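## Task

Pick up the packing tape roll from the top tray of the cart and put it onto the shaft of a wall peg facing the supply shelves, so that the peg's tip pokes out through the roll. Release it and move the robot away. Toppling or ending up leaning counts as failure, and the roll must stay on the peg without the robot supporting it.

## Robot and tools

Robot: a Hello Robot Stretch 4, about 1.6 m tall. It has one arm and an omni-wheel base whose rim lies within 0.23 m of the base origin. A lift runs up a mast, a telescoping arm reaches forward from it, and a three-joint wrist (yaw, pitch, roll) carries a two-finger gripper. All four cameras ride on the robot. head_camera sits atop the mast and looks forward and down, so you aim it by turning the base. head_left_camera and head_right_camera are fisheyes beside it that look more steeply down and show the base and arm. wrist_camera looks along the fingers, with the fingertips near the bottom of its image.

Frames: the base frame has its origin on the floor under the base centre, with x forward, y left and z up. hand_pose is reported in this frame and marks a point between the open fingertips; its printed value may be somewhat off. With all wrist joints at 0 the hand axes line up with the base axes. The odometry frame is where the base frame was at the start of the scene. Heading is positive to the left and runs from -3.142 to 3.142.

execute_actions: actions is a list holding one action, or an empty list to just get state and images. An action may have base, joints or both, plus optional pace and contact_limits. Alternatively it may be end_of_arm alone. base holds exactly one relative command, each an offset from where the base last reported itself. translate_m is a straight move in metres, forward positive, -2 to 2. strafe_m is a sideways move in metres, left positive, -2 to 2. rotate_rad turns in place in radians, counter-clockwise positive, -3.2 to 3.2. joints maps joint names to absolute targets, not offsets. lift_m: 0 to 1.2 m. arm_m: 0 to 0.55 m of extension. wrist_yaw_rad: -1.134 to 4.276, where 0 points forward, positive turns left and 3.14 is folded back; above 3.4 the arm may interfere. wrist_pitch_rad: -1.117 to 4.259, where 0 is level and 1.57 points down. wrist_roll_rad: -1.117 to 4.259, where 0 puts both fingers at one height and positive turns clockwise as seen from behind. gripper_m: -0.038 to 0.141 m of fingertip gap, and below 0 the fingers squeeze each other. Joint targets outside range are clipped and the result reports it. Any other bad value or unknown key rejects the whole call.

pace is "slow", "default", "fast" or "max". Base speed goes up to 0.1, 0.3, 0.4 or 0.6 m/s and turning up to 1, 2, 3 or 4 rad/s, in that order, and both are capped lower when the lift is above 0.2 m. contact_limits accepts only arm_m, from 0 (gentlest) to 0.75, default 0.5. end_of_arm "enable_torque" revives wrist or gripper motors that shut off. cameras lists the images to return (head_camera, head_left_camera, head_right_camera, wrist_camera, all). Omitting it, null or ["all"] gives all, and [] gives none.

When unfolding the wrist at the start, lift_m 0.4 with wrist_yaw_rad 0 in one action works. Any joint or base motion you leave out may still be driving toward an old target.

wait: seconds from 0 to 10. It commands nothing and returns the same as an empty action.

zoom_image: camera plus region [x0, y0, x1, y1] in pixels of that camera's latest full image, with (0,0) at top-left. The region may be at most 504 by 504.

read_manual: section "licences" only, which returns licence texts.

finished_scene: scene is the current scene's number (1 to 2). It ends the scene for good, so the roll must already rest on the peg by itself.

Result lines: base_status and joint_status report how each motion ended. "done" for the base only means the wheels turned as commanded, slips included. "off_target" means the part stopped short and may keep pushing. "contact_stop_at_<key>" means it hit something; the lift, arm or wheels then go slack, and a slack lift can sink under load. "limit_stop_at_<name>" is a built-in stop. "limit_stop_at_tilt" means leaning over 6 degrees, and the lift, arm and wheels go slack. "limit_stop_at_own_body" is a self-collision guard, likely when the gripper tilts up (pitch below -0.2) while rolled. "torque_fault" means a wrist or gripper motor went limp and needs enable_torque. on_its_own covers things not commanded, and its "held at" shows a target, not a position. If a call reports a stop, later calls in the same reply are skipped. joint_positions reports the joints. lidar_m gives 12 distances in metres in 30-degree sectors: the first points ahead and the rest go counter-clockwise (4th left, 7th behind, 10th right). "-" means nothing seen or closer than 0.25 m. The lidar misses clear things and thin legs. wrist_depth_mm is a 7x7 grid of median depths, 100 to 2000 mm. base_odometry is wheel-based. turned_by_wheels and turned_by_imu differing by more than about 0.1 rad signals a slip or collision. base_tilt is in degrees, forward and right positive. motor_effort is percent of maximum, with the action's peak in brackets; the wheel values are positive for turning right. A firm grip appears as a clear gripper_m effort change, but neither the gripper reading nor "done" proves you are holding anything. pictures names the returned images in order, and camera calibration updates appear when they change.

Gripping: command a gap smaller than the object. Squeezing harder pulls it toward the wrist, and opening pushes it away. If the fingertips snag on a surface below, raise the lift.

Avoid: dropping the roll, slamming or pushing hard, and torque faults. Don't drive or turn with over 1 kg held and arm_m above 0.2, especially at fast paces. Avoid strong steady pushes with a high gripper, which can tip the robot. Loose objects may occasionally get nudged by something outside the robot.

Each tool is called as name([rows], argument=value, ...), one row to a line, values as JSON.

## Session

execute_actions(actions=[])

Scene clock: 0.00 s.
base_odometry: x=+0.000 y=+0.000 heading=+0.000 (m, m, rad; odometry frame)
turned_by_wheels: +0.000 (rad since the last result)
turned_by_imu: +0.000 (rad since the last result)
base_tilt: forward=-0.1 right=+0.5 (deg)
lidar_m: 1.63 1.90 1.60 1.60 1.96 2.57 2.64 2.06 1.41 1.41 1.67 2.09
base_status: not commanded
joint_positions: lift_m=+0.298 arm_m=+0.000 wrist_yaw_rad=+3.243 wrist_pitch_rad=+0.015 wrist_roll_rad=+0.009 gripper_m=+0.057
joint_status: not commanded
motor_effort: lift_m=+21 arm_m=-1 wrist_yaw_rad=+1 wrist_pitch_rad=-7 wrist_roll_rad=+0 gripper_m=-4 wheel_0=+0 wheel_1=+0 wheel_2=+0 (%)
hand_pose: x=-0.1250 y=+0.0578 z=+0.4723 quat_wxyz=(-0.051, -0.008, +0.004, +0.999) (m; base frame)
wrist_depth_mm: - - 136 - - - - / - - 135 - - - - / - 107 135 - - - - / - 132 150 - - - - / 203 - - - - - - / 212 1808 196 1983 211 1983 1983 / 211 1098 1229 137 1255 1255 1308
pictures: head_camera, head_left_camera, head_right_camera, wrist_camera
Images, in order (width x height): head_camera 420x560, head_left_camera 420x672, head_right_camera 420x672, wrist_camera 616x392.

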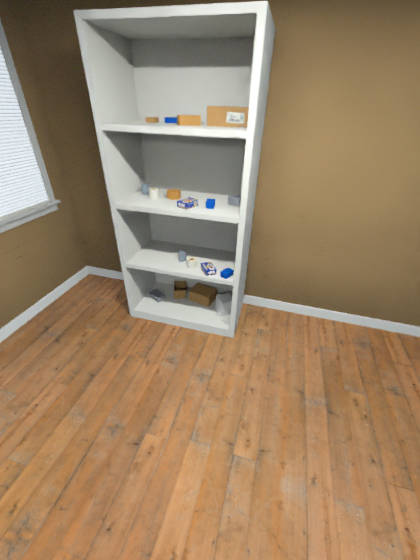

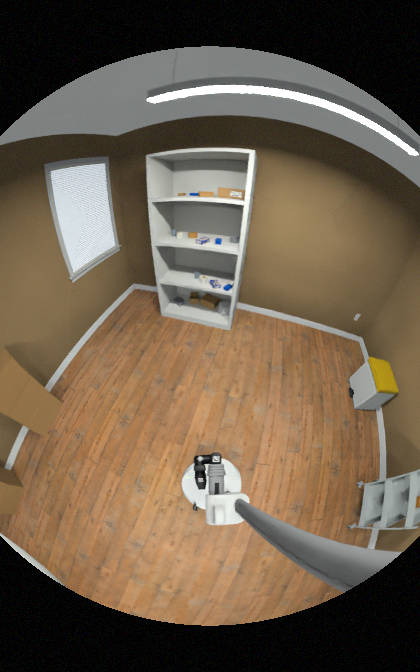

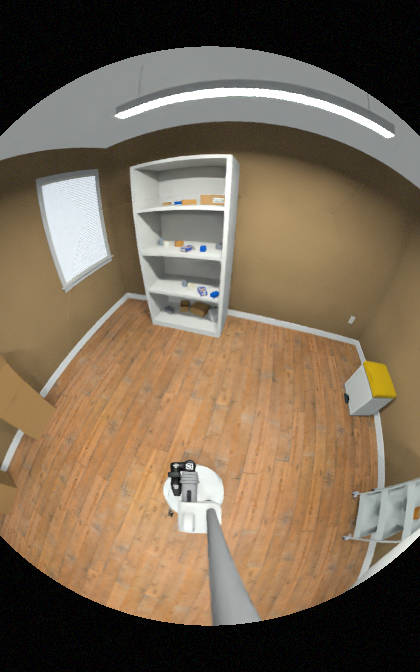

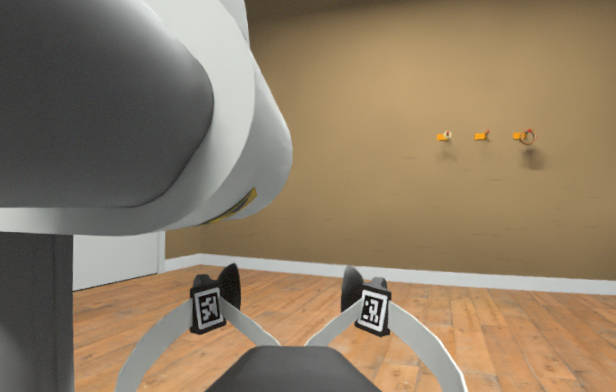

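execute_actions([
  {"base":{"rotate_rad":-1.83},"joints":{"lift_m":1.0,"wrist_yaw_rad":0,"gripper_m":0.14},"pace":"fast"},
], cameras=[])

execute_actions([
  {"base":{"translate_m":0.7},"joints":{"wrist_pitch_rad":0.7},"pace":"fast"},
], cameras=["head_camera","wrist_camera"])

Scene clock: 3.10 s.
base_odometry: x=+0.000 y=+0.000 heading=-1.830 (m, m, rad; odometry frame)
turned_by_wheels: -1.830 (rad since the last result)
turned_by_imu: -1.868 (rad since the last result)
base_tilt: forward=+0.0 right=+0.4 (deg)
lidar_m: 1.40 1.66 2.14 1.63 1.68 1.99 1.59 1.95 2.57 2.54 2.50 1.46
base_status: done
joint_positions: lift_m=+1.000 arm_m=+0.000 wrist_yaw_rad=+0.000 wrist_pitch_rad=+0.015 wrist_roll_rad=+0.009 gripper_m=+0.140
joint_status: all done
motor_effort: lift_m=+25(29) arm_m=-1(1) wrist_yaw_rad=-1(4) wrist_pitch_rad=-7(5) wrist_roll_rad=+0(1) gripper_m=+1(3) wheel_0=+1(8) wheel_1=+1(6) wheel_2=+1(9) (%)
hand_pose: x=+0.4593 y=-0.0873 z=+1.1734 quat_wxyz=(+1.000, +0.004, +0.008, +0.000) (m; base frame)
wrist_depth_mm: 1618 1618 1618 1618 1661 1661 1661 / 1618 1576 1618 1618 1661 1618 1661 / 1576 1618 1618 1618 1618 1618 1661 / 1618 1576 1618 1618 1618 1618 1661 / 1618 1576 1576 1618 1618 1661 1661 / 1576 200 1618 1618 218 1618 1618 / 1576 1618 1618 143 1618 1661 1618
pictures: none
No camera images: the call's "cameras" was empty. Leave "cameras" out to get every camera's image.

Scene clock: 6.53 s.
base_odometry: x=-0.179 y=-0.677 heading=-1.830 (m, m, rad; odometry frame)
turned_by_wheels: +0.000 (rad since the last result)
turned_by_imu: -0.003 (rad since the last result)
base_tilt: forward=-0.2 right=+0.6 (deg)
lidar_m: 0.70 1.17 1.14 2.06 1.83 2.33 2.29 2.56 2.67 2.65 1.54 0.74
base_status: done
joint_positions: lift_m=+1.000 arm_m=+0.000 wrist_yaw_rad=+0.000 wrist_pitch_rad=+0.702 wrist_roll_rad=+0.009 gripper_m=+0.140
joint_status: all done
motor_effort: lift_m=+25(26) arm_m=-1(1) wrist_yaw_rad=+1(1) wrist_pitch_rad=-4(3) wrist_roll_rad=-1(1) gripper_m=+2(0) wheel_0=+1(0) wheel_1=+1(1) wheel_2=-1(11) (%)
hand_pose: x=+0.3912 y=-0.0874 z=+0.9916 quat_wxyz=(+0.939, +0.004, +0.344, -0.001) (m; base frame)
wrist_depth_mm: 831 831 831 842 842 842 831 / 904 904 917 931 904 904 917 / 1008 1008 1008 960 960 1025 1025 / 1138 1138 1118 842 831 1118 1138 / 1308 1308 1255 691 768 1281 1308 / 1308 200 1308 917 218 1397 1430 / 1182 1182 1205 143 1118 1229 1281
pictures: head_camera, wrist_camera
camera_calibration (this result's frames):
wrist_camera: T_world_to_cam=[[-0.00864169, -0.998963, 0.0446936, -0.134349], [-0.620279, -0.0297022, -0.783819, 1.07694], [0.784333, -0.034496, -0.61938, 0.529904], [0, 0, 0, 1]] pos_world=[0.251219, -0.0839433, 1.17834]
Images, in order (width x height): head_camera 420x560, wrist_camera 616x392.

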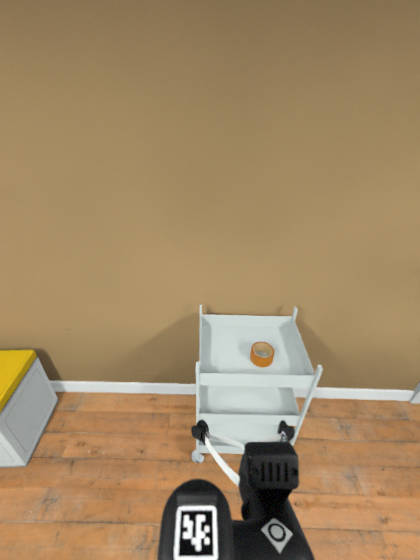

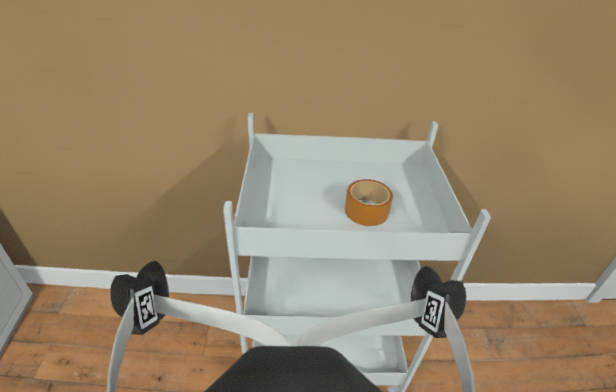

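execute_actions([
  {"base":{"translate_m":0.3},"joints":{"wrist_pitch_rad":1.57,"arm_m":0.36,"lift_m":1.05},"pace":"fast"},
], cameras=[])

execute_actions([
  {"base":{"strafe_m":-0.15},"pace":"fast"},
], cameras=["head_camera","wrist_camera"])

Scene clock: 9.30 s.
base_odometry: x=-0.256 y=-0.967 heading=-1.830 (m, m, rad; odometry frame)
turned_by_wheels: +0.000 (rad since the last result)
turned_by_imu: -0.002 (rad since the last result)
base_tilt: forward=-0.2 right=+0.5 (deg)
lidar_m: 0.41 0.84 0.95 2.06 2.01 2.33 2.62 2.85 2.76 2.64 0.58 0.42
base_status: done
joint_positions: lift_m=+1.050 arm_m=+0.359 wrist_yaw_rad=+0.000 wrist_pitch_rad=+1.570 wrist_roll_rad=+0.009 gripper_m=+0.140
joint_status: all done
motor_effort: lift_m=+25(29) arm_m=+5(4) wrist_yaw_rad=+0(2) wrist_pitch_rad=-2(3) wrist_roll_rad=+0(1) gripper_m=+1(0) wheel_0=-1(5) wheel_1=-1(7) wheel_2=+0(10) (%)
hand_pose: x=+0.5303 y=-0.0874 z=+0.9394 quat_wxyz=(+0.707, +0.003, +0.707, -0.003) (m; base frame)
wrist_depth_mm: 559 544 525 535 521 500 488 / 798 788 508 508 512 521 564 / 1160 1138 504 512 517 521 878 / 1138 1138 504 508 512 517 1229 / 1138 1160 500 504 508 512 1205 / 1138 200 496 500 480 512 1205 / 1118 1118 960 144 1160 1205 1205
pictures: none
No camera images: the call's "cameras" was empty. Leave "cameras" out to get every camera's image.

Scene clock: 10.93 s.
base_odometry: x=-0.401 y=-0.928 heading=-1.830 (m, m, rad; odometry frame)
turned_by_wheels: +0.000 (rad since the last result)
turned_by_imu: +0.000 (rad since the last result)
base_tilt: forward=-0.1 right=+0.6 (deg)
lidar_m: 0.41 0.44 1.08 2.21 2.13 2.52 2.59 2.80 2.60 2.51 1.13 0.43
base_status: done
joint_positions: lift_m=+1.050 arm_m=+0.359 wrist_yaw_rad=+0.000 wrist_pitch_rad=+1.570 wrist_roll_rad=+0.009 gripper_m=+0.140
joint_status: not commanded
motor_effort: lift_m=+25(25) arm_m=+5(5) wrist_yaw_rad=+0(1) wrist_pitch_rad=-3(1) wrist_roll_rad=+0(0) gripper_m=-1(3) wheel_0=-1(9) wheel_1=+0(14) wheel_2=+0(3) (%)
hand_pose: x=+0.5303 y=-0.0874 z=+0.9394 quat_wxyz=(+0.707, +0.003, +0.707, -0.003) (m; base frame)
wrist_depth_mm: 512 517 535 525 508 488 480 / 778 473 508 508 512 668 647 / 1138 496 504 508 512 1138 1118 / 1138 492 500 504 512 1205 1229 / 1138 488 500 500 512 1205 1229 / 1118 200 492 500 496 1182 1229 / 1118 1138 960 144 1182 1182 1182
pictures: head_camera, wrist_camera
camera_calibration (this result's frames):
wrist_camera: T_world_to_cam=[[0.0286589, -0.998956, 0.0355819, -0.142064], [-0.99901, -0.0298357, -0.0329935, 0.617815], [0.0340206, -0.0346011, -0.998822, 1.14272], [0, 0, 0, 1]] pos_world=[0.582399, -0.0839432, 1.16682]
Images, in order (width x height): head_camera 420x560, wrist_camera 616x392.

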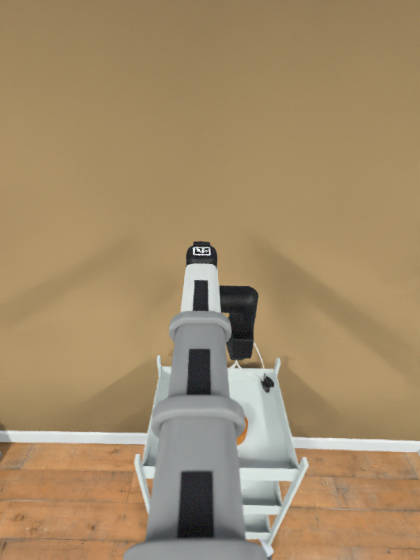

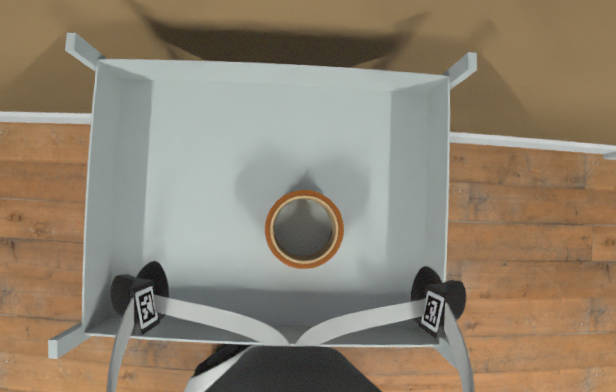

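execute_actions([
  {"base":{"strafe_m":-0.013},"joints":{"arm_m":0.386,"lift_m":0.84}},
], cameras=["wrist_camera"])

Scene clock: 13.07 s.
base_odometry: x=-0.414 y=-0.925 heading=-1.830 (m, m, rad; odometry frame)
turned_by_wheels: +0.000 (rad since the last result)
turned_by_imu: -0.001 (rad since the last result)
base_tilt: forward=-0.1 right=+0.4 (deg)
lidar_m: 0.41 0.41 1.09 2.22 2.14 2.51 2.61 2.80 2.58 2.49 1.12 0.43
base_status: done
joint_positions: lift_m=+0.840 arm_m=+0.385 wrist_yaw_rad=+0.000 wrist_pitch_rad=+1.570 wrist_roll_rad=+0.009 gripper_m=+0.140
joint_status: all done
motor_effort: lift_m=+15(24) arm_m=+5(7) wrist_yaw_rad=+0(0) wrist_pitch_rad=-2(0) wrist_roll_rad=-1(0) gripper_m=+2(0) wheel_0=-1(12) wheel_1=+0(13) wheel_2=+0(3) (%)
hand_pose: x=+0.5562 y=-0.0874 z=+0.7302 quat_wxyz=(+0.707, +0.003, +0.707, -0.003) (m; base frame)
wrist_depth_mm: 289 291 293 294 290 276 260 / 289 291 294 298 301 304 377 / 287 290 293 297 301 303 260 / 286 290 293 296 298 301 259 / 283 287 289 293 297 298 991 / 283 200 278 291 245 285 991 / 281 285 287 144 294 296 249
pictures: wrist_camera
camera_calibration (this result's frames):
wrist_camera: T_world_to_cam=[[0.0286218, -0.998957, 0.0355758, -0.135338], [-0.999018, -0.029791, -0.0327808, 0.636628], [0.0338064, -0.0346026, -0.998829, 0.933027], [0, 0, 0, 1]] pos_world=[0.608335, -0.0839455, 0.957619]
Images, in order (width x height): wrist_camera 616x392.

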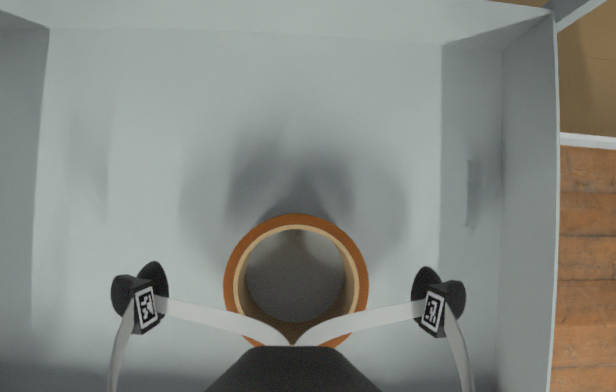

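execute_actions([
  {"joints":{"lift_m":0.81}},
], cameras=[])

execute_actions([
  {"joints":{"gripper_m":0.06}},
], cameras=[])

execute_actions([
  {"joints":{"lift_m":0.95}},
], cameras=["wrist_camera"])

execute_actions([
  {"base":{"translate_m":-1.4},"joints":{"arm_m":0.0,"wrist_pitch_rad":0}},
], cameras=[])

execute_actions([
  {"base":{"rotate_rad":-1.52},"joints":{"lift_m":0.8}},
], cameras=["head_camera","wrist_camera"])

Scene clock: 14.50 s.
base_odometry: x=-0.414 y=-0.925 heading=-1.830 (m, m, rad; odometry frame)
turned_by_wheels: +0.000 (rad since the last result)
turned_by_imu: -0.001 (rad since the last result)
base_tilt: forward=-0.1 right=+0.5 (deg)
lidar_m: 0.41 0.43 1.11 2.22 2.15 2.53 2.61 2.80 2.58 2.49 1.15 0.43
base_status: not commanded
joint_positions: lift_m=+0.810 arm_m=+0.385 wrist_yaw_rad=+0.000 wrist_pitch_rad=+1.570 wrist_roll_rad=+0.009 gripper_m=+0.140
joint_status: all done
motor_effort: lift_m=+16(14) arm_m=+5(5) wrist_yaw_rad=+1(1) wrist_pitch_rad=-2(1) wrist_roll_rad=-1(0) gripper_m=-2(0) wheel_0=-1(1) wheel_1=+0(0) wheel_2=+0(0) (%)
hand_pose: x=+0.5562 y=-0.0874 z=+0.7001 quat_wxyz=(+0.707, +0.003, +0.707, -0.003) (m; base frame)
wrist_depth_mm: 260 263 266 270 272 273 246 / 259 263 264 268 271 274 247 / 257 260 264 266 268 273 247 / 256 258 262 266 268 271 246 / 256 258 260 263 266 270 242 / 254 200 251 263 215 268 239 / 253 255 258 144 264 267 235
pictures: none
No camera images: the call's "cameras" was empty. Leave "cameras" out to get every camera's image.

Scene clock: 16.30 s.
base_odometry: x=-0.414 y=-0.925 heading=-1.830 (m, m, rad; odometry frame)
turned_by_wheels: +0.000 (rad since the last result)
turned_by_imu: -0.001 (rad since the last result)
base_tilt: forward=+0.0 right=+0.5 (deg)
lidar_m: 0.40 0.43 1.11 2.22 2.13 2.57 2.60 2.79 2.58 2.50 1.13 0.43
base_status: not commanded
joint_positions: lift_m=+0.810 arm_m=+0.385 wrist_yaw_rad=+0.000 wrist_pitch_rad=+1.570 wrist_roll_rad=+0.009 gripper_m=+0.060
joint_status: all done
motor_effort: lift_m=+16(15) arm_m=+5(5) wrist_yaw_rad=+0(1) wrist_pitch_rad=-1(1) wrist_roll_rad=+0(0) gripper_m=-12(16) wheel_0=-1(1) wheel_1=+0(0) wheel_2=+0(0) (%)
hand_pose: x=+0.5562 y=-0.0874 z=+0.7001 quat_wxyz=(+0.707, +0.003, +0.707, -0.003) (m; base frame)
wrist_depth_mm: 259 263 266 270 271 273 247 / 258 262 264 266 271 274 247 / 257 259 263 266 270 273 247 / 256 259 262 265 268 271 246 / 255 257 260 264 266 270 243 / 254 255 204 263 202 268 238 / 253 255 256 138 264 265 235
pictures: none
No camera images: the call's "cameras" was empty. Leave "cameras" out to get every camera's image.

Scene clock: 17.93 s.
base_odometry: x=-0.414 y=-0.925 heading=-1.830 (m, m, rad; odometry frame)
turned_by_wheels: +0.000 (rad since the last result)
turned_by_imu: -0.001 (rad since the last result)
base_tilt: forward=-0.1 right=+0.7 (deg)
lidar_m: 0.41 0.44 1.11 2.22 2.13 2.57 2.61 2.80 2.57 2.50 1.13 0.42
base_status: not commanded
joint_positions: lift_m=+0.950 arm_m=+0.385 wrist_yaw_rad=+0.000 wrist_pitch_rad=+1.570 wrist_roll_rad=+0.009 gripper_m=+0.060
joint_status: all done
motor_effort: lift_m=+26(28) arm_m=+5(5) wrist_yaw_rad=+1(1) wrist_pitch_rad=-1(2) wrist_roll_rad=+0(1) gripper_m=-15(15) wheel_0=-1(1) wheel_1=+0(0) wheel_2=+0(0) (%)
hand_pose: x=+0.5562 y=-0.0874 z=+0.8393 quat_wxyz=(+0.707, +0.003, +0.707, -0.003) (m; base frame)
wrist_depth_mm: 442 445 449 459 459 427 430 / 364 399 402 407 410 525 585 / 379 397 402 407 410 820 1008 / 382 394 402 404 410 1098 1098 / 384 394 397 404 407 1098 1118 / 384 389 204 402 203 1098 1098 / 373 389 392 138 404 1078 1098
pictures: wrist_camera
camera_calibration (this result's frames):
wrist_camera: T_world_to_cam=[[0.0286219, -0.998957, 0.0355758, -0.139219], [-0.999018, -0.029791, -0.0327809, 0.64021], [0.0338066, -0.0346026, -0.998829, 1.042], [0, 0, 0, 1]] pos_world=[0.60834, -0.0839455, 1.06672]
Images, in order (width x height): wrist_camera 616x392.

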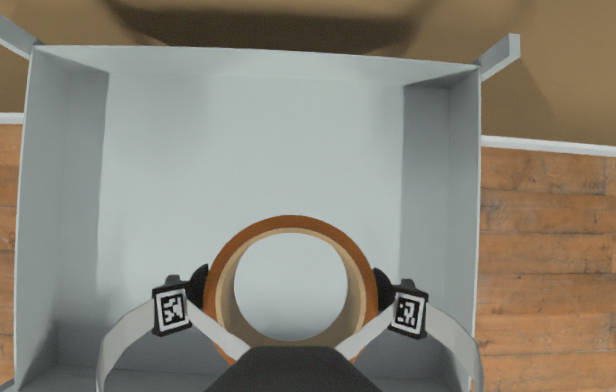

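Scene clock: 24.07 s.
base_odometry: x=-0.054 y=+0.428 heading=-1.830 (m, m, rad; odometry frame)
turned_by_wheels: +0.000 (rad since the last result)
turned_by_imu: +0.001 (rad since the last result)
base_tilt: forward=+0.0 right=+0.6 (deg)
lidar_m: 1.80 2.10 2.34 1.76 1.87 1.57 1.21 1.53 1.78 2.32 2.57 2.27
base_status: done
joint_positions: lift_m=+0.950 arm_m=+0.001 wrist_yaw_rad=+0.000 wrist_pitch_rad=+0.003 wrist_roll_rad=+0.009 gripper_m=+0.060
joint_status: all done
motor_effort: lift_m=+26(26) arm_m=-5(7) wrist_yaw_rad=+2(1) wrist_pitch_rad=-11(13) wrist_roll_rad=+0(0) gripper_m=-16(12) wheel_0=-1(6) wheel_1=+1(4) wheel_2=+0(6) (%)
hand_pose: x=+0.4603 y=-0.0874 z=+1.1268 quat_wxyz=(+1.000, +0.004, +0.002, +0.000) (m; base frame)
wrist_depth_mm: - - - - - - - / - 1983 - - - - - / - - - - - - - / - 1983 1983 - - - - / 1921 1983 1983 1983 - - - / 1983 1983 204 1983 202 - - / 1808 1983 1983 138 1983 1983 1983
pictures: none
No camera images: the call's "cameras" was empty. Leave "cameras" out to get every camera's image.

Scene clock: 26.20 s.
base_odometry: x=-0.054 y=+0.428 heading=+2.933 (m, m, rad; odometry frame)
turned_by_wheels: -1.520 (rad since the last result)
turned_by_imu: -1.551 (rad since the last result)
base_tilt: forward=+0.0 right=+0.6 (deg)
lidar_m: 2.31 2.63 2.25 1.80 2.09 2.31 1.78 1.93 1.54 1.21 1.52 2.35
base_status: done
joint_positions: lift_m=+0.800 arm_m=+0.001 wrist_yaw_rad=+0.000 wrist_pitch_rad=+0.003 wrist_roll_rad=+0.009 gripper_m=+0.060
joint_status: all done
motor_effort: lift_m=+16(23) arm_m=-5(5) wrist_yaw_rad=+1(1) wrist_pitch_rad=-10(11) wrist_roll_rad=+0(0) gripper_m=-16(13) wheel_0=+2(1) wheel_1=-1(6) wheel_2=+0(7) (%)
hand_pose: x=+0.4603 y=-0.0874 z=+0.9776 quat_wxyz=(+1.000, +0.004, +0.002, +0.000) (m; base frame)
wrist_depth_mm: - - - - - - - / - - - - - - - / - - - - - - - / - - - - - - - / - - - - - - - / - - 204 - 203 - - / - - - 138 - - -
pictures: head_camera, wrist_camera
camera_calibration (this result's frames):
wrist_camera: T_world_to_cam=[[-0.0354992, -0.99896, 0.0286015, -0.105076], [0.0286849, -0.0296263, -0.999149, 1.02064], [0.998958, -0.0346486, 0.0297067, -0.266324], [0, 0, 0, 1]] pos_world=[0.23304, -0.0839567, 1.03069]
Images, in order (width x height): head_camera 420x560, wrist_camera 616x392.

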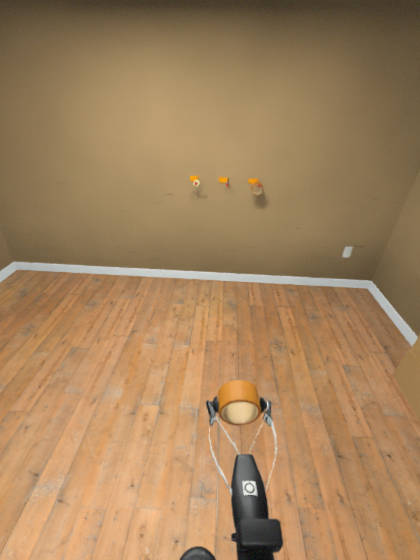

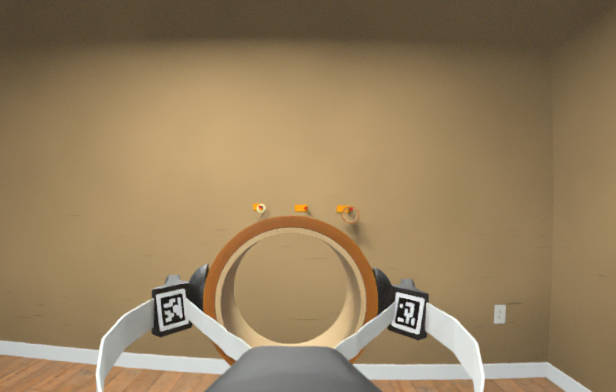

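execute_actions([
  {"base":{"translate_m":1.55},"joints":{"lift_m":0.83},"pace":"fast"},
], cameras=["head_camera","wrist_camera"])

Scene clock: 31.73 s.
base_odometry: x=-1.571 y=+0.749 heading=+2.933 (m, m, rad; odometry frame)
turned_by_wheels: +0.000 (rad since the last result)
turned_by_imu: -0.006 (rad since the last result)
base_tilt: forward=-0.2 right=+0.4 (deg)
lidar_m: 0.75 0.97 1.43 2.04 2.11 3.11 3.87 1.87 1.34 1.34 1.25 0.84
base_status: done
joint_positions: lift_m=+0.830 arm_m=+0.001 wrist_yaw_rad=+0.000 wrist_pitch_rad=+0.003 wrist_roll_rad=+0.009 gripper_m=+0.060
joint_status: all done
motor_effort: lift_m=+26(26) arm_m=-5(5) wrist_yaw_rad=+2(1) wrist_pitch_rad=-12(10) wrist_roll_rad=+0(0) gripper_m=-14(12) wheel_0=-2(3) wheel_1=+0(3) wheel_2=+0(11) (%)
hand_pose: x=+0.4603 y=-0.0874 z=+1.0068 quat_wxyz=(+1.000, +0.004, +0.002, +0.000) (m; base frame)
wrist_depth_mm: 715 723 715 715 715 707 707 / 723 723 707 715 707 699 707 / 715 715 715 707 699 707 699 / 715 715 707 707 707 699 699 / 715 707 591 699 699 691 691 / 707 707 204 699 202 691 691 / 699 691 699 138 691 683 683
pictures: head_camera, wrist_camera
camera_calibration (this result's frames):
wrist_camera: T_world_to_cam=[[-0.0355007, -0.99896, 0.0286002, -0.10591], [0.0287237, -0.0296264, -0.999148, 1.04979], [0.998957, -0.0346489, 0.0297456, -0.267215], [0, 0, 0, 1]] pos_world=[0.233022, -0.0839567, 1.05987]
Images, in order (width x height): head_camera 420x560, wrist_camera 616x392.

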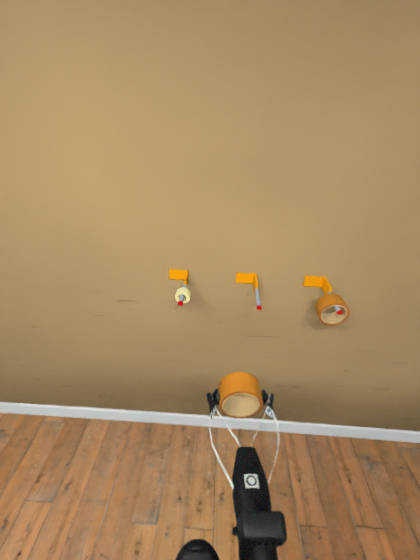

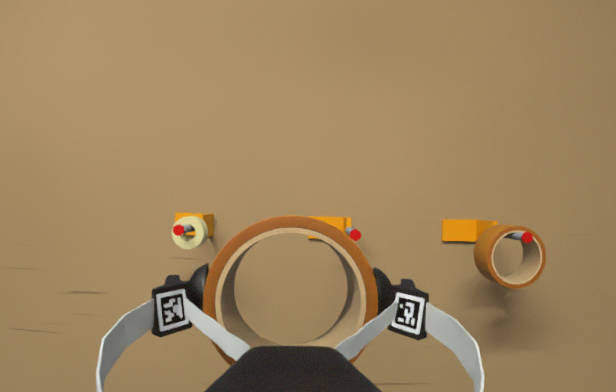

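execute_actions([
  {"base":{"strafe_m":-0.09},"joints":{"arm_m":0.24}},
], cameras=["head_right_camera","wrist_camera"])

Scene clock: 33.77 s.
base_odometry: x=-1.552 y=+0.837 heading=+2.933 (m, m, rad; odometry frame)
turned_by_wheels: +0.000 (rad since the last result)
turned_by_imu: -0.001 (rad since the last result)
base_tilt: forward=+0.0 right=+0.5 (deg)
lidar_m: 0.76 0.96 1.39 2.15 2.23 3.17 3.86 1.82 1.28 1.25 1.23 0.80
base_status: done
joint_positions: lift_m=+0.830 arm_m=+0.239 wrist_yaw_rad=+0.000 wrist_pitch_rad=+0.003 wrist_roll_rad=+0.009 gripper_m=+0.060
joint_status: all done
motor_effort: lift_m=+26(26) arm_m=+5(8) wrist_yaw_rad=+2(2) wrist_pitch_rad=-10(12) wrist_roll_rad=+0(0) gripper_m=-14(16) wheel_0=-2(4) wheel_1=+1(6) wheel_2=+0(1) (%)
hand_pose: x=+0.6985 y=-0.0874 z=+1.0068 quat_wxyz=(+1.000, +0.004, +0.002, +0.000) (m; base frame)
wrist_depth_mm: 469 466 466 462 462 459 459 / 469 469 462 459 459 459 459 / 466 466 462 462 462 455 455 / 466 459 462 459 455 455 452 / 384 459 455 455 455 445 325 / 462 459 204 455 202 452 351 / 459 455 455 138 452 449 449
pictures: head_right_camera, wrist_camera
camera_calibration (this result's frames):
wrist_camera: T_world_to_cam=[[-0.0354331, -0.998963, 0.0285991, -0.0974786], [0.0287543, -0.0296243, -0.999147, 1.04293], [0.998958, -0.0345805, 0.0297742, -0.505232], [0, 0, 0, 1]] pos_world=[0.471263, -0.0839525, 1.05987]
Images, in order (width x height): head_right_camera 420x672, wrist_camera 616x392.

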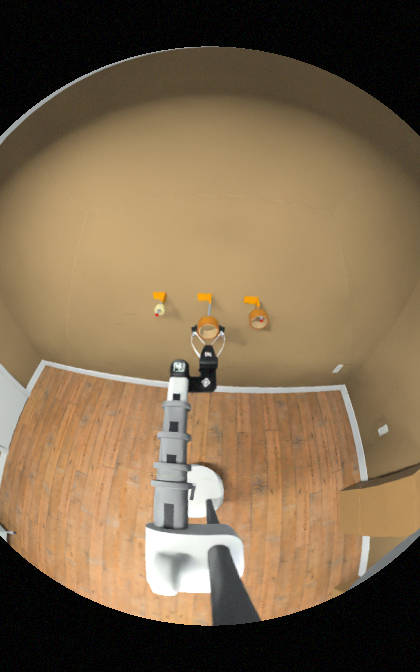

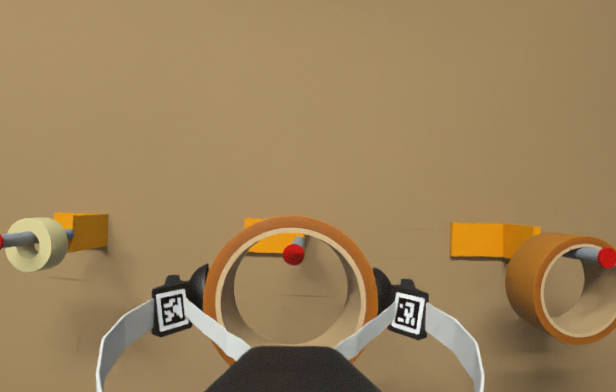

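execute_actions([
  {"joints":{"arm_m":0.355},"pace":"slow","contact_limits":{"arm_m":0.2}},
], cameras=[])

execute_actions([
  {"joints":{"lift_m":0.819},"pace":"slow"},
], cameras=["wrist_camera"])

execute_actions([
  {"joints":{"gripper_m":0.125}},
], cameras=[])

execute_actions([
  {"base":{"translate_m":-0.3},"joints":{"arm_m":0},"pace":"fast"},
], cameras=["head_camera","wrist_camera"])

Scene clock: 36.60 s.
base_odometry: x=-1.552 y=+0.837 heading=+2.933 (m, m, rad; odometry frame)
turned_by_wheels: +0.000 (rad since the last result)
turned_by_imu: -0.001 (rad since the last result)
base_tilt: forward=-0.1 right=+0.5 (deg)
lidar_m: 0.78 0.95 1.43 2.14 2.24 3.18 3.87 1.82 1.26 1.24 1.21 0.80
base_status: not commanded
joint_positions: lift_m=+0.830 arm_m=+0.354 wrist_yaw_rad=+0.000 wrist_pitch_rad=+0.003 wrist_roll_rad=+0.009 gripper_m=+0.060
joint_status: all done
motor_effort: lift_m=+26(26) arm_m=+5(5) wrist_yaw_rad=+2(1) wrist_pitch_rad=-11(11) wrist_roll_rad=+0(0) gripper_m=-13(17) wheel_0=-2(2) wheel_1=+1(1) wheel_2=+0(0) (%)
contact_limits: arm_m 0.2
hand_pose: x=+0.8135 y=-0.0874 z=+1.0068 quat_wxyz=(+1.000, +0.004, +0.002, +0.000) (m; base frame)
wrist_depth_mm: 353 351 349 349 345 345 343 / 351 349 345 345 343 343 342 / 349 347 343 345 343 342 342 / 347 345 345 343 342 340 340 / 345 345 336 334 342 338 330 / 345 343 203 342 202 338 336 / 342 342 342 138 338 336 334
pictures: none
No camera images: the call's "cameras" was empty. Leave "cameras" out to get every camera's image.

Scene clock: 37.37 s.
base_odometry: x=-1.552 y=+0.837 heading=+2.933 (m, m, rad; odometry frame)
turned_by_wheels: +0.000 (rad since the last result)
turned_by_imu: +0.000 (rad since the last result)
base_tilt: forward=-0.1 right=+0.6 (deg)
lidar_m: 0.76 0.96 1.42 2.16 2.23 3.13 3.86 1.81 1.26 1.26 1.22 0.80
base_status: not commanded
joint_positions: lift_m=+0.819 arm_m=+0.354 wrist_yaw_rad=+0.000 wrist_pitch_rad=+0.003 wrist_roll_rad=+0.009 gripper_m=+0.060
joint_status: all done
motor_effort: lift_m=+16(24) arm_m=+5(5) wrist_yaw_rad=+2(1) wrist_pitch_rad=-11(9) wrist_roll_rad=-1(0) gripper_m=-10(15) wheel_0=-2(2) wheel_1=+1(1) wheel_2=+1(0) (%)
hand_pose: x=+0.8135 y=-0.0874 z=+0.9967 quat_wxyz=(+1.000, +0.004, +0.002, +0.000) (m; base frame)
wrist_depth_mm: 351 349 349 345 347 343 343 / 349 349 347 347 343 343 342 / 349 347 347 345 343 342 342 / 347 345 345 343 343 342 340 / 347 343 342 226 340 338 330 / 343 343 204 340 202 338 336 / 343 342 342 138 338 336 336
pictures: wrist_camera
camera_calibration (this result's frames):
wrist_camera: T_world_to_cam=[[-0.035433, -0.998963, 0.0285994, -0.0931139], [0.028749, -0.0296244, -0.999148, 1.02947], [0.998958, -0.0345806, 0.0297688, -0.619785], [0, 0, 0, 1]] pos_world=[0.586244, -0.0839525, 1.0497]
Images, in order (width x height): wrist_camera 616x392.

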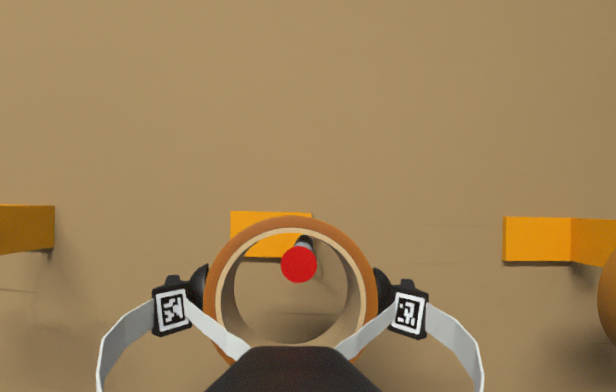

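Scene clock: 38.93 s.
base_odometry: x=-1.552 y=+0.837 heading=+2.933 (m, m, rad; odometry frame)
turned_by_wheels: +0.000 (rad since the last result)
turned_by_imu: -0.001 (rad since the last result)
base_tilt: forward=+0.0 right=+0.5 (deg)
lidar_m: 0.75 0.97 1.43 2.14 2.22 3.16 3.87 1.82 1.27 1.25 1.20 0.80
base_status: not commanded
joint_positions: lift_m=+0.819 arm_m=+0.354 wrist_yaw_rad=+0.000 wrist_pitch_rad=+0.002 wrist_roll_rad=+0.009 gripper_m=+0.125
joint_status: all done
motor_effort: lift_m=+16(16) arm_m=+5(5) wrist_yaw_rad=+1(1) wrist_pitch_rad=-8(10) wrist_roll_rad=-1(1) gripper_m=-1(15) wheel_0=-2(2) wheel_1=+1(1) wheel_2=+0(0) (%)
hand_pose: x=+0.8135 y=-0.0874 z=+0.9969 quat_wxyz=(+1.000, +0.004, +0.001, +0.000) (m; base frame)
wrist_depth_mm: 353 351 349 349 345 345 343 / 351 349 347 347 345 345 342 / 347 349 347 345 343 342 340 / 347 345 345 343 342 340 340 / 345 345 342 218 340 338 330 / 343 205 260 342 204 336 336 / 343 342 340 138 336 336 334
pictures: none
No camera images: the call's "cameras" was empty. Leave "cameras" out to get every camera's image.

Scene clock: 41.17 s.
base_odometry: x=-1.259 y=+0.775 heading=+2.933 (m, m, rad; odometry frame)
turned_by_wheels: +0.000 (rad since the last result)
turned_by_imu: +0.000 (rad since the last result)
base_tilt: forward=-0.2 right=+0.5 (deg)
lidar_m: 1.07 1.29 1.88 2.17 2.08 2.94 3.55 1.63 1.24 1.21 1.60 1.06
base_status: done
joint_positions: lift_m=+0.819 arm_m=+0.001 wrist_yaw_rad=+0.000 wrist_pitch_rad=+0.002 wrist_roll_rad=+0.009 gripper_m=+0.125
joint_status: all done
motor_effort: lift_m=+16(16) arm_m=-5(8) wrist_yaw_rad=+1(0) wrist_pitch_rad=-6(8) wrist_roll_rad=+0(0) gripper_m=-2(2) wheel_0=+1(6) wheel_1=+0(2) wheel_2=+0(11) (%)
hand_pose: x=+0.4602 y=-0.0875 z=+0.9970 quat_wxyz=(+1.000, +0.004, +0.001, +0.000) (m; base frame)
wrist_depth_mm: 1025 1025 1025 1008 1008 1008 991 / 1008 1025 1008 1008 991 1008 1008 / 1008 1008 1008 1008 1008 1008 991 / 1025 1008 1008 1008 976 991 976 / 1025 1008 991 1008 991 991 976 / 1008 205 991 991 204 976 976 / 991 991 991 138 976 976 976
pictures: head_camera, wrist_camera
camera_calibration (this result's frames):
wrist_camera: T_world_to_cam=[[-0.0356992, -0.998954, 0.0285587, -0.105543], [0.0298802, -0.0296311, -0.999114, 1.03938], [0.998916, -0.0348142, 0.0309068, -0.268063], [0, 0, 0, 1]] pos_world=[0.232948, -0.0839668, 1.04976]
Images, in order (width x height): head_camera 420x560, wrist_camera 616x392.

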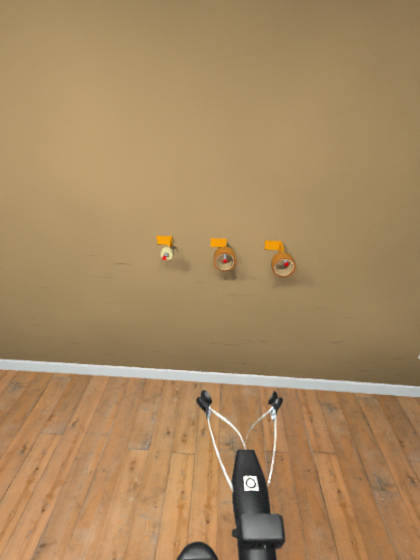

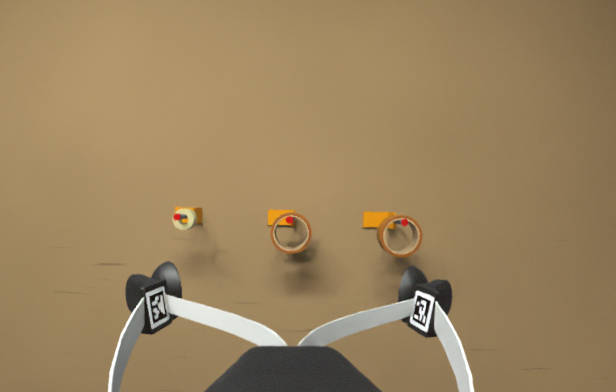

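finished_scene(scene=1)

The scene is finished: the task was done.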